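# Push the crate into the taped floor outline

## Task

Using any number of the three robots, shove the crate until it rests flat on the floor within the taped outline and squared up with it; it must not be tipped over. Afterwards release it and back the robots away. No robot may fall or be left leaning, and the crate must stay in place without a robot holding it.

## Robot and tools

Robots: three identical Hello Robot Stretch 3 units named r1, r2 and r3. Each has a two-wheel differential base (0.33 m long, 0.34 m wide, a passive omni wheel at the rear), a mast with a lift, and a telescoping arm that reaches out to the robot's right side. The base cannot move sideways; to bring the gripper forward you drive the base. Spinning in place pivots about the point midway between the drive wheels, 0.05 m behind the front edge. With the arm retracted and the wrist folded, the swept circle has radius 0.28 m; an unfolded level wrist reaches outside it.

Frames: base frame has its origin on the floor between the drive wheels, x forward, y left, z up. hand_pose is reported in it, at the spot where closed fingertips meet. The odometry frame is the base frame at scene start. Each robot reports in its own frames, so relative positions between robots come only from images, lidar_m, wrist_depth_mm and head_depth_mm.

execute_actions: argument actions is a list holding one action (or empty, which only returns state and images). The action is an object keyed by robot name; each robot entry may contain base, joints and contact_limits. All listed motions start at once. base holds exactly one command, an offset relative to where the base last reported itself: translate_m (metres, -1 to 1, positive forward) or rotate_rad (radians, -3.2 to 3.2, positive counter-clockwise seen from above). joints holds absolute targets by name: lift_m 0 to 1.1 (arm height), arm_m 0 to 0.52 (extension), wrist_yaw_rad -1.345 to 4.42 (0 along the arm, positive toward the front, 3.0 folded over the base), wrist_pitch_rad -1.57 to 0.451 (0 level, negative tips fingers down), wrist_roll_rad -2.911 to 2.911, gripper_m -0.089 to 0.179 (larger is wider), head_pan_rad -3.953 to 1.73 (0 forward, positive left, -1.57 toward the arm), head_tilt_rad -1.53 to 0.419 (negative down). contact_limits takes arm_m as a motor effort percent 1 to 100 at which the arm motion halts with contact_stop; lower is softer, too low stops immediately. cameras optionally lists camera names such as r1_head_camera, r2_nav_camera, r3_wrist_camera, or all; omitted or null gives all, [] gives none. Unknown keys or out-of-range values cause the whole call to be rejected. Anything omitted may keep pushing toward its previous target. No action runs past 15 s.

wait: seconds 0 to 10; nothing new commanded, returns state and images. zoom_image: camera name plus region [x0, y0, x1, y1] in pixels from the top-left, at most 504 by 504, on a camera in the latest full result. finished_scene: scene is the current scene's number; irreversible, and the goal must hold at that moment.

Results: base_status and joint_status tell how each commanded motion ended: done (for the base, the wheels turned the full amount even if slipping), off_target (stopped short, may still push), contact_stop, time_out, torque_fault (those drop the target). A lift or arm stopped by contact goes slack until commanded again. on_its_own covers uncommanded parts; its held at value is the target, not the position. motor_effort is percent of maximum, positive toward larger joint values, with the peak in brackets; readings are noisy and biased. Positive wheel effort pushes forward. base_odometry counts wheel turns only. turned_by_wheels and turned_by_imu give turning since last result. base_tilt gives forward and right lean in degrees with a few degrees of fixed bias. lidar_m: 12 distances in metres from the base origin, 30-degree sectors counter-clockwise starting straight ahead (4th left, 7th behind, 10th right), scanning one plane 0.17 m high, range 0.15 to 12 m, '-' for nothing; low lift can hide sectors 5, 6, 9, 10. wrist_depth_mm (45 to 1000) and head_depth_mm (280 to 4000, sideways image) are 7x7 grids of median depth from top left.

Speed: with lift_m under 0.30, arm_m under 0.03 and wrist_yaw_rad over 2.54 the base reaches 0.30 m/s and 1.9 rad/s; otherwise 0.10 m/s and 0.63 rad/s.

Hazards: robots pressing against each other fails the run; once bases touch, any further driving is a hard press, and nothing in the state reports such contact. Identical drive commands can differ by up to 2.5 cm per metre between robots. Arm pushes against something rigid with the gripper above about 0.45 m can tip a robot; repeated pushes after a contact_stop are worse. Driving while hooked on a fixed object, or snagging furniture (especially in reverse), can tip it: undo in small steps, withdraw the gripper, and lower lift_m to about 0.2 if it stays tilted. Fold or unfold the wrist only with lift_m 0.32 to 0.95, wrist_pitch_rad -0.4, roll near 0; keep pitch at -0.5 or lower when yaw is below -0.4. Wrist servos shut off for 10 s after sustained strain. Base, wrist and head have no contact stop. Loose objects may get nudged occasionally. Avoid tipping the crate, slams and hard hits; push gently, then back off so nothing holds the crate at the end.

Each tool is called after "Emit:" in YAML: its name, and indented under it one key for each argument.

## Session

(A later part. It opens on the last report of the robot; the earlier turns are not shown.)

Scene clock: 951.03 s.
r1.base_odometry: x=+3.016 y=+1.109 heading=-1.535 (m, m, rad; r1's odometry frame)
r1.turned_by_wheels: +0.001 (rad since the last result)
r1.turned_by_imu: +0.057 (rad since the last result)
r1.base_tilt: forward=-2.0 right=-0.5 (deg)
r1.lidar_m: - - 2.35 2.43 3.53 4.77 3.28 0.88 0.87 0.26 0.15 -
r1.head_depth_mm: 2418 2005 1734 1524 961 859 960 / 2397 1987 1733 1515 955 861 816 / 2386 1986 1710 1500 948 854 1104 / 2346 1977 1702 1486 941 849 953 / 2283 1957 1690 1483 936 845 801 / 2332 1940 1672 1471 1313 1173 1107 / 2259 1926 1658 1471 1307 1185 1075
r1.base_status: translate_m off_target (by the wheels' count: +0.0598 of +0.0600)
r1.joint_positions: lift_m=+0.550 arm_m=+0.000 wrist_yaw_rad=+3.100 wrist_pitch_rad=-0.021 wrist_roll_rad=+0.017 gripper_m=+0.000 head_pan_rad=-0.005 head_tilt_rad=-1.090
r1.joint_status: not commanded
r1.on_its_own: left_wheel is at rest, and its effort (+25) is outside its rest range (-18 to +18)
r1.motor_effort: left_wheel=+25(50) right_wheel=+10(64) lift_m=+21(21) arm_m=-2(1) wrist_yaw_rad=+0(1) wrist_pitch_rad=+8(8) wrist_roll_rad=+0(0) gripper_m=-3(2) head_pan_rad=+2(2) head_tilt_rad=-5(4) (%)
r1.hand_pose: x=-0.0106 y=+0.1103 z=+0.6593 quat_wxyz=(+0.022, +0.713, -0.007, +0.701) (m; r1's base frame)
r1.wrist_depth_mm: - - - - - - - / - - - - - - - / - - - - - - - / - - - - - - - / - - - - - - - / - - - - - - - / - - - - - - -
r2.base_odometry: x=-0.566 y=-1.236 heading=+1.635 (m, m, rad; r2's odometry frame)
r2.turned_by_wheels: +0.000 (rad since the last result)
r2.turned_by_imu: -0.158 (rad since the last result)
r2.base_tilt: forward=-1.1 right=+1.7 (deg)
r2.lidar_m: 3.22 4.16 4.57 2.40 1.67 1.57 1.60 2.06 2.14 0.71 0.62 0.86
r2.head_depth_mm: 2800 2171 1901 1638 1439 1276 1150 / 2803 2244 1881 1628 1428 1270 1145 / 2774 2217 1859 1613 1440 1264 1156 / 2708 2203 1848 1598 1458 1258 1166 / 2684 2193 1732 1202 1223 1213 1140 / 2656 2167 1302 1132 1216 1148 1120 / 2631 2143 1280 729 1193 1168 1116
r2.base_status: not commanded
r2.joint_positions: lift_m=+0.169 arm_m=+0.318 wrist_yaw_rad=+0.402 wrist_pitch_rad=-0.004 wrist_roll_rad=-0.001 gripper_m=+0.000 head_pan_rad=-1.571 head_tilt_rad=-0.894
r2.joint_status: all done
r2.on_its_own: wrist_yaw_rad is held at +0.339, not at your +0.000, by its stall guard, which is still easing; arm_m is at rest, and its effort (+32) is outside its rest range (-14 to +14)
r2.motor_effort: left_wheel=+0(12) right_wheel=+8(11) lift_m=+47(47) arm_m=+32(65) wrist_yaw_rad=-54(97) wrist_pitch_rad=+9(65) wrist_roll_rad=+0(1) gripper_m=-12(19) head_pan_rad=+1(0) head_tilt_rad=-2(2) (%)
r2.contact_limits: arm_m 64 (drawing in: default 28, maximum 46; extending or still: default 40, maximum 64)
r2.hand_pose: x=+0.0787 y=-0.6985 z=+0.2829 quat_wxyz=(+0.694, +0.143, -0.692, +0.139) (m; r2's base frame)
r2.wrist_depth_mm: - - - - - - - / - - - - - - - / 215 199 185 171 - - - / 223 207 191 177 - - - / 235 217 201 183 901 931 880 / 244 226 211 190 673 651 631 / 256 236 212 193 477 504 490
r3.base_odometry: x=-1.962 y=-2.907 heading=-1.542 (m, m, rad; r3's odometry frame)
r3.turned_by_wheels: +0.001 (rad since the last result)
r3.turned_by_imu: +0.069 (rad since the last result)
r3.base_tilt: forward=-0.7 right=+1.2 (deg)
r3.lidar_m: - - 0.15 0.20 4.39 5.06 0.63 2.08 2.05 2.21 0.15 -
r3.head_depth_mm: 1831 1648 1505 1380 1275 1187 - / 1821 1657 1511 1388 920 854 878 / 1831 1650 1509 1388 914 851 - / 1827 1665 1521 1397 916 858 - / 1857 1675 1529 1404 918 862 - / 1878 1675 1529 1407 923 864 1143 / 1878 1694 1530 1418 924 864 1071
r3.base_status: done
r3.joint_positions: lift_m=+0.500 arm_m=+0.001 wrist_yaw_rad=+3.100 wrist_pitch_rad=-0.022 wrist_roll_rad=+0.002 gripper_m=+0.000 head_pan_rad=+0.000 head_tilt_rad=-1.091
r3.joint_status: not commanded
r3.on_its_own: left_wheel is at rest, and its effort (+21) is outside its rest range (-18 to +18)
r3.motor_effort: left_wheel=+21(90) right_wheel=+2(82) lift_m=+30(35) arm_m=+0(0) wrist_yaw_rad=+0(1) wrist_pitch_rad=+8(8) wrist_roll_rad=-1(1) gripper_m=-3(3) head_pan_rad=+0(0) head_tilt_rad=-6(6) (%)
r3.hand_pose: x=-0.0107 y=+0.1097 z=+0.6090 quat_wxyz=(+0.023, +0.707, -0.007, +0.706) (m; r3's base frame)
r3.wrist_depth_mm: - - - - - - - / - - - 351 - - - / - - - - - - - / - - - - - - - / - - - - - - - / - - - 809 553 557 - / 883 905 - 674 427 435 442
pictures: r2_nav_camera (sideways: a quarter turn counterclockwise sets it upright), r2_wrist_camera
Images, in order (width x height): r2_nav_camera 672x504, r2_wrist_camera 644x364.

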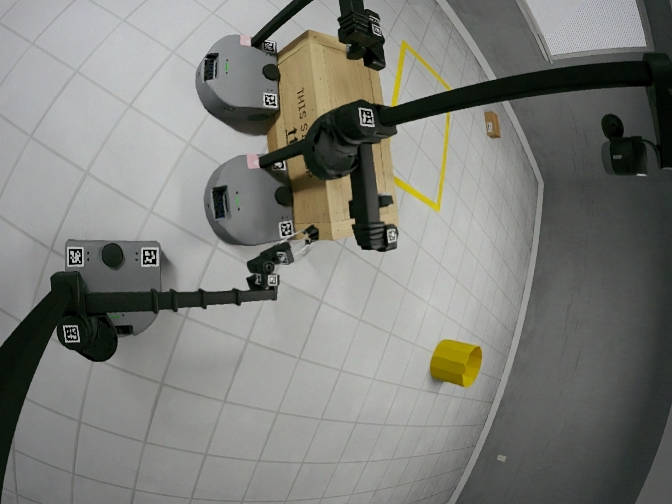

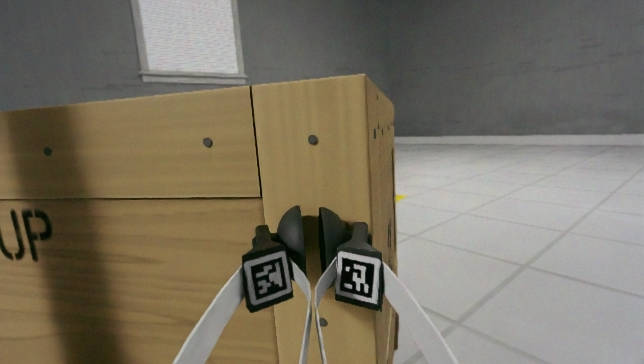

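Emit:
execute_actions:
  actions:
    - {"r1":{"base":{"translate_m":-0.06}},"r2":{"joints":{"arm_m":0.15}}}
  cameras: []

Emit:
execute_actions:
  actions:
    - {"r1":{"base":{"rotate_rad":-0.3}},"r2":{"base":{"translate_m":0.115},"joints":{"wrist_yaw_rad":0.0}}}
  cameras: []

Emit:
execute_actions:
  actions:
    - {"r1":{"base":{"translate_m":-0.2}},"r2":{"joints":{"arm_m":0.36},"contact_limits":{"arm_m":13}}}
  cameras: ["r2_nav_camera","r2_wrist_camera"]

Scene clock: 958.87 s.
r1.base_odometry: x=+3.014 y=+1.169 heading=-1.535 (m, m, rad; r1's odometry frame)
r1.turned_by_wheels: +0.000 (rad since the last result)
r1.turned_by_imu: +0.001 (rad since the last result)
r1.base_tilt: forward=-2.0 right=-0.4 (deg)
r1.lidar_m: - 0.15 0.15 2.47 3.56 4.74 3.25 0.98 0.83 0.37 0.17 0.15
r1.head_depth_mm: 2416 2011 1726 1518 964 891 947 / 2379 1991 1734 1512 954 881 1130 / 2341 1984 1703 1496 945 880 1125 / 2348 1983 1699 1490 940 864 1130 / 2326 1967 1676 1481 934 858 1121 / 2315 1938 1658 1470 1317 1167 1109 / 2279 1923 1658 1470 1303 1176 1080
r1.base_status: done
r1.joint_positions: lift_m=+0.550 arm_m=+0.000 wrist_yaw_rad=+3.100 wrist_pitch_rad=-0.021 wrist_roll_rad=+0.017 gripper_m=+0.000 head_pan_rad=-0.005 head_tilt_rad=-1.090
r1.joint_status: not commanded
r1.motor_effort: left_wheel=+0(18) right_wheel=+1(7) lift_m=+21(21) arm_m=-1(1) wrist_yaw_rad=+0(0) wrist_pitch_rad=+8(8) wrist_roll_rad=+0(0) gripper_m=-2(2) head_pan_rad=+2(2) head_tilt_rad=-4(3) (%)
r1.hand_pose: x=-0.0106 y=+0.1103 z=+0.6593 quat_wxyz=(+0.022, +0.713, -0.007, +0.701) (m; r1's base frame)
r1.wrist_depth_mm: - - - - - - - / - - - - - - - / - - - - - - - / - - - - - - - / - - - - - - - / - - - - - - - / - - - - - - -
r2.base_odometry: x=-0.566 y=-1.236 heading=+1.635 (m, m, rad; r2's odometry frame)
r2.turned_by_wheels: +0.000 (rad since the last result)
r2.turned_by_imu: -0.004 (rad since the last result)
r2.base_tilt: forward=-1.1 right=+1.9 (deg)
r2.lidar_m: 3.22 4.15 4.56 2.41 1.67 1.57 1.59 2.06 2.15 0.71 0.62 0.83
r2.head_depth_mm: 2817 2167 1906 1635 1430 1280 1151 / 2776 2234 1881 1620 1421 1268 1144 / 2756 2225 1864 1608 1417 1286 1158 / 2708 2203 1851 1602 1415 1283 1163 / 2694 2187 1719 1213 1266 1202 1141 / 2664 2176 1293 1133 1219 1148 1119 / 2608 2135 1284 738 1189 1164 1117
r2.base_status: not commanded
r2.joint_positions: lift_m=+0.169 arm_m=+0.150 wrist_yaw_rad=+0.420 wrist_pitch_rad=-0.002 wrist_roll_rad=+0.000 gripper_m=+0.000 head_pan_rad=-1.571 head_tilt_rad=-0.894
r2.joint_status: all done
r2.on_its_own: wrist_yaw_rad is held at +0.419, not at your +0.000, by its stall guard, which is not easing now
r2.motor_effort: left_wheel=+2(10) right_wheel=-1(15) lift_m=+46(47) arm_m=-5(24) wrist_yaw_rad=-1(19) wrist_pitch_rad=+8(9) wrist_roll_rad=+0(0) gripper_m=-2(6) head_pan_rad=+1(0) head_tilt_rad=-2(3) (%)
r2.hand_pose: x=+0.0830 y=-0.5293 z=+0.2835 quat_wxyz=(+0.692, +0.148, -0.691, +0.146) (m; r2's base frame)
r2.wrist_depth_mm: 274 - - - - - - / 273 - - - - - - / 272 404 368 337 325 - - / 273 414 382 351 337 - - / 281 424 394 361 814 937 894 / 291 416 398 344 672 662 642 / 298 304 300 292 297 508 492
r3.base_odometry: x=-1.962 y=-2.907 heading=-1.542 (m, m, rad; r3's odometry frame)
r3.turned_by_wheels: +0.000 (rad since the last result)
r3.turned_by_imu: +0.000 (rad since the last result)
r3.base_tilt: forward=-0.7 right=+1.3 (deg)
r3.lidar_m: - - 0.15 0.20 4.38 5.07 0.63 2.08 2.05 2.21 0.15 -
r3.head_depth_mm: 1829 1647 1504 1382 1291 1182 - / 1833 1646 1513 1389 920 854 - / 1841 1653 1522 1382 915 850 - / 1857 1671 1516 1389 917 859 - / 1867 1668 1513 1387 917 865 - / 1848 1662 1523 1389 918 864 1137 / 1869 1680 1529 1401 918 866 1127
r3.base_status: not commanded
r3.joint_positions: lift_m=+0.500 arm_m=+0.001 wrist_yaw_rad=+3.100 wrist_pitch_rad=-0.022 wrist_roll_rad=+0.002 gripper_m=+0.000 head_pan_rad=+0.000 head_tilt_rad=-1.091
r3.joint_status: not commanded
r3.on_its_own: left_wheel is at rest, and its effort (+22) is outside its rest range (-18 to +18)
r3.motor_effort: left_wheel=+22(21) right_wheel=+2(2) lift_m=+30(30) arm_m=+0(0) wrist_yaw_rad=+0(1) wrist_pitch_rad=+7(8) wrist_roll_rad=-1(2) gripper_m=-3(3) head_pan_rad=+0(0) head_tilt_rad=-5(6) (%)
r3.hand_pose: x=-0.0107 y=+0.1097 z=+0.6090 quat_wxyz=(+0.023, +0.707, -0.007, +0.706) (m; r3's base frame)
r3.wrist_depth_mm: - - - - - - - / - - - - - - - / - - - - - - - / - - - - - - - / - - - - - - - / - - - - 547 559 - / 879 904 - 701 426 440 442
pictures: none
No camera images: the call's "cameras" was empty. Leave "cameras" out to get every camera's image.

Scene clock: 961.10 s.
r1.base_odometry: x=+3.014 y=+1.169 heading=-1.835 (m, m, rad; r1's odometry frame)
r1.turned_by_wheels: -0.300 (rad since the last result)
r1.turned_by_imu: -0.301 (rad since the last result)
r1.base_tilt: forward=-2.0 right=-0.4 (deg)
r1.lidar_m: - - 0.15 2.33 2.74 4.72 4.67 2.76 0.74 2.44 0.27 0.15
r1.head_depth_mm: 2395 2033 1745 1075 959 1065 1004 / 2388 2011 1713 1075 955 1075 1121 / 2373 1979 1703 1061 946 1050 1130 / 2345 1958 1699 1502 942 878 1124 / 2331 1945 1678 1491 936 854 1122 / 2299 1935 1682 1464 934 859 1090 / 2248 1935 1652 1470 1288 1182 1086
r1.base_status: done
r1.joint_positions: lift_m=+0.550 arm_m=+0.000 wrist_yaw_rad=+3.100 wrist_pitch_rad=-0.021 wrist_roll_rad=+0.017 gripper_m=+0.000 head_pan_rad=-0.005 head_tilt_rad=-1.090
r1.joint_status: not commanded
r1.motor_effort: left_wheel=+2(6) right_wheel=-3(6) lift_m=+21(21) arm_m=-1(2) wrist_yaw_rad=+0(1) wrist_pitch_rad=+8(8) wrist_roll_rad=+0(0) gripper_m=-3(1) head_pan_rad=+3(3) head_tilt_rad=-4(5) (%)
r1.hand_pose: x=-0.0106 y=+0.1103 z=+0.6593 quat_wxyz=(+0.022, +0.713, -0.007, +0.701) (m; r1's base frame)
r1.wrist_depth_mm: - - - - - - - / - - - - - - - / - - - - - - - / - - - - - - - / - - - - - - - / - - - - - - - / - - - - - - -
r2.base_odometry: x=-0.573 y=-1.121 heading=+1.635 (m, m, rad; r2's odometry frame)
r2.turned_by_wheels: +0.000 (rad since the last result)
r2.turned_by_imu: -0.001 (rad since the last result)
r2.base_tilt: forward=-1.1 right=+1.9 (deg)
r2.lidar_m: 3.11 4.04 4.51 2.56 1.78 1.67 1.70 2.19 2.19 0.60 0.56 0.74
r2.head_depth_mm: 2801 2227 1886 1632 1437 1279 1146 / 2774 2251 1877 1624 1424 1271 1143 / 2761 2235 1855 1603 1418 1281 1154 / 2683 2209 1857 1163 1365 - 1165 / 2691 2180 1304 1133 1230 1148 1143 / 2643 2164 1299 692 1178 1147 1120 / 2636 2148 1282 645 1284 1236 1115
r2.base_status: done
r2.joint_positions: lift_m=+0.169 arm_m=+0.150 wrist_yaw_rad=+0.002 wrist_pitch_rad=-0.002 wrist_roll_rad=+0.000 gripper_m=+0.000 head_pan_rad=-1.571 head_tilt_rad=-0.894
r2.joint_status: all done
r2.motor_effort: left_wheel=+1(8) right_wheel=-1(3) lift_m=+46(46) arm_m=-4(5) wrist_yaw_rad=-2(2) wrist_pitch_rad=+8(8) wrist_roll_rad=+0(0) gripper_m=-3(3) head_pan_rad=+0(0) head_tilt_rad=-3(3) (%)
r2.hand_pose: x=-0.0209 y=-0.5515 z=+0.2835 quat_wxyz=(+0.708, +0.002, -0.707, +0.000) (m; r2's base frame)
r2.wrist_depth_mm: - - - - - - - / - - - - - - - / 276 287 295 309 - - - / 281 292 304 318 - - - / 290 300 313 321 - 926 885 / 294 307 320 339 675 657 636 / 303 307 289 290 525 511 495
r3.base_odometry: x=-1.962 y=-2.907 heading=-1.542 (m, m, rad; r3's odometry frame)
r3.turned_by_wheels: +0.000 (rad since the last result)
r3.turned_by_imu: +0.000 (rad since the last result)
r3.base_tilt: forward=-0.7 right=+1.3 (deg)
r3.lidar_m: - - 0.15 0.20 4.37 5.06 0.60 2.09 2.05 2.21 0.15 -
r3.head_depth_mm: 1827 1658 1510 1383 1279 1186 - / 1834 1653 1500 1385 924 852 - / 1846 1661 1516 1388 912 850 - / 1846 1673 1507 1388 915 856 - / 1857 1683 1516 1397 919 861 - / 1858 1682 1520 1388 920 864 1136 / 1866 1679 1542 1400 927 867 1141
r3.base_status: not commanded
r3.joint_positions: lift_m=+0.500 arm_m=+0.001 wrist_yaw_rad=+3.100 wrist_pitch_rad=-0.022 wrist_roll_rad=+0.002 gripper_m=+0.000 head_pan_rad=+0.000 head_tilt_rad=-1.091
r3.joint_status: not commanded
r3.on_its_own: left_wheel is at rest, and its effort (+22) is outside its rest range (-18 to +18)
r3.motor_effort: left_wheel=+22(22) right_wheel=+2(2) lift_m=+30(31) arm_m=+0(0) wrist_yaw_rad=+0(0) wrist_pitch_rad=+8(7) wrist_roll_rad=-1(1) gripper_m=-3(3) head_pan_rad=-1(0) head_tilt_rad=-6(7) (%)
r3.hand_pose: x=-0.0107 y=+0.1097 z=+0.6090 quat_wxyz=(+0.023, +0.707, -0.007, +0.706) (m; r3's base frame)
r3.wrist_depth_mm: - - - - - - - / - - - - - - - / - - - - - - - / - - - - - - - / - - - - - - - / - - - 819 551 556 - / 888 902 - 691 424 438 446
pictures: none
No camera images: the call's "cameras" was empty. Leave "cameras" out to get every camera's image.

Scene clock: 964.27 s.
r1.base_odometry: x=+3.066 y=+1.362 heading=-1.835 (m, m, rad; r1's odometry frame)
r1.turned_by_wheels: +0.000 (rad since the last result)
r1.turned_by_imu: +0.001 (rad since the last result)
r1.base_tilt: forward=-1.9 right=-0.5 (deg)
r1.lidar_m: 0.31 0.30 2.38 2.39 2.81 4.52 4.53 2.69 0.67 0.66 0.47 0.37
r1.head_depth_mm: 2459 2033 1232 1079 1130 1112 1117 / 2394 1989 1724 1069 1161 1195 1143 / 2385 1984 1712 1068 1104 1201 1123 / 2345 1980 1702 1050 990 1197 1142 / 2329 1943 1676 1044 969 1175 1124 / 2298 1930 1671 1056 1256 1184 1111 / 2273 1927 1673 1461 1299 1181 1077
r1.base_status: done
r1.joint_positions: lift_m=+0.550 arm_m=+0.000 wrist_yaw_rad=+3.100 wrist_pitch_rad=-0.021 wrist_roll_rad=+0.017 gripper_m=+0.000 head_pan_rad=-0.005 head_tilt_rad=-1.090
r1.joint_status: not commanded
r1.motor_effort: left_wheel=+3(4) right_wheel=-3(8) lift_m=+22(22) arm_m=-1(2) wrist_yaw_rad=+0(0) wrist_pitch_rad=+8(8) wrist_roll_rad=+0(0) gripper_m=-2(2) head_pan_rad=+2(3) head_tilt_rad=-4(4) (%)
r1.hand_pose: x=-0.0106 y=+0.1103 z=+0.6593 quat_wxyz=(+0.022, +0.713, -0.007, +0.701) (m; r1's base frame)
r1.wrist_depth_mm: - - - - - - - / - - - - - - - / - - - - - - - / - - - - - - - / - - - - - - - / - - - - - - - / - - - - - - -
r2.base_odometry: x=-0.573 y=-1.121 heading=+1.635 (m, m, rad; r2's odometry frame)
r2.turned_by_wheels: +0.000 (rad since the last result)
r2.turned_by_imu: +0.000 (rad since the last result)
r2.base_tilt: forward=-1.2 right=+1.9 (deg)
r2.lidar_m: 0.80 4.03 4.51 2.56 1.78 1.67 1.70 2.19 2.19 0.61 0.56 0.67
r2.head_depth_mm: 2809 2224 1910 1629 1441 1274 1151 / 2795 2251 1883 1615 1424 1269 1142 / 2733 2212 1867 1612 1441 1263 1155 / 2738 2194 1840 1161 1437 1215 1150 / 2701 2174 1304 1131 1226 1149 1142 / 2679 2163 1293 693 1182 1151 1124 / 2620 2140 1283 649 1279 1237 1121
r2.base_status: not commanded
r2.joint_positions: lift_m=+0.169 arm_m=+0.287 wrist_yaw_rad=+0.010 wrist_pitch_rad=-0.003 wrist_roll_rad=+0.000 gripper_m=+0.000 head_pan_rad=-1.571 head_tilt_rad=-0.894
r2.joint_status: arm_m contact_stop (moved +0.136 of +0.210)
r2.on_its_own: arm_m is slack since a contact_stop, until your next command for it (your +0.360 is given up)
r2.motor_effort: left_wheel=+3(5) right_wheel=-3(5) lift_m=+47(47) arm_m=+0(12) wrist_yaw_rad=-9(12) wrist_pitch_rad=+8(9) wrist_roll_rad=+0(0) gripper_m=-1(2) head_pan_rad=+1(1) head_tilt_rad=-2(3) (%)
r2.contact_limits: arm_m 13 (drawing in: default 28, maximum 46; extending or still: default 40, maximum 64)
r2.hand_pose: x=-0.0190 y=-0.6876 z=+0.2833 quat_wxyz=(+0.708, +0.005, -0.707, +0.002) (m; r2's base frame)
r2.wrist_depth_mm: - - - - - - - / - - - - - - - / 157 162 168 176 - - - / 161 166 173 180 - - - / 166 172 179 - 970 929 878 / 170 176 183 - 669 652 634 / 175 181 189 196 474 508 487
r3.base_odometry: x=-1.962 y=-2.907 heading=-1.542 (m, m, rad; r3's odometry frame)
r3.turned_by_wheels: +0.000 (rad since the last result)
r3.turned_by_imu: +0.000 (rad since the last result)
r3.base_tilt: forward=-0.7 right=+1.2 (deg)
r3.lidar_m: - - 0.15 0.20 4.36 5.06 0.60 2.08 2.06 2.21 0.15 -
r3.head_depth_mm: 1833 1643 1508 1390 1273 1187 - / 1819 1651 1509 1393 915 855 878 / 1851 1656 1506 1389 913 851 - / 1855 1670 1506 1395 914 859 - / 1830 1651 1529 1399 919 859 - / 1858 1673 1528 1406 919 863 1140 / 1857 1688 1533 1408 923 865 1131
r3.base_status: not commanded
r3.joint_positions: lift_m=+0.500 arm_m=+0.001 wrist_yaw_rad=+3.100 wrist_pitch_rad=-0.022 wrist_roll_rad=+0.002 gripper_m=+0.000 head_pan_rad=+0.000 head_tilt_rad=-1.091
r3.joint_status: not commanded
r3.on_its_own: left_wheel is at rest, and its effort (+21) is outside its rest range (-18 to +18)
r3.motor_effort: left_wheel=+21(21) right_wheel=+2(2) lift_m=+30(31) arm_m=+0(0) wrist_yaw_rad=+0(0) wrist_pitch_rad=+8(8) wrist_roll_rad=-1(2) gripper_m=-3(3) head_pan_rad=-1(0) head_tilt_rad=-6(6) (%)
r3.hand_pose: x=-0.0107 y=+0.1097 z=+0.6090 quat_wxyz=(+0.023, +0.707, -0.007, +0.706) (m; r3's base frame)
r3.wrist_depth_mm: - - - - - - - / - - - - - - - / - - - - - - - / - - - - - - - / - - - - - - - / - - - - 554 562 - / 880 699 - 897 425 439 444
pictures: r2_nav_camera (sideways: a quarter turn counterclockwise sets it upright), r2_wrist_camera
Images, in order (width x height): r2_nav_camera 672x504, r2_wrist_camera 644x364.

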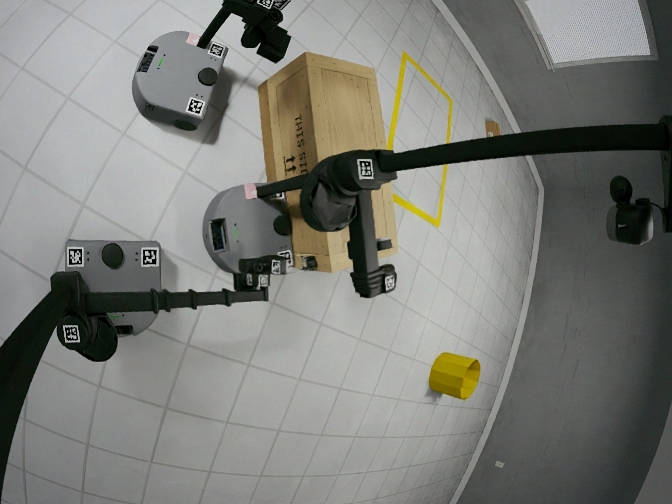

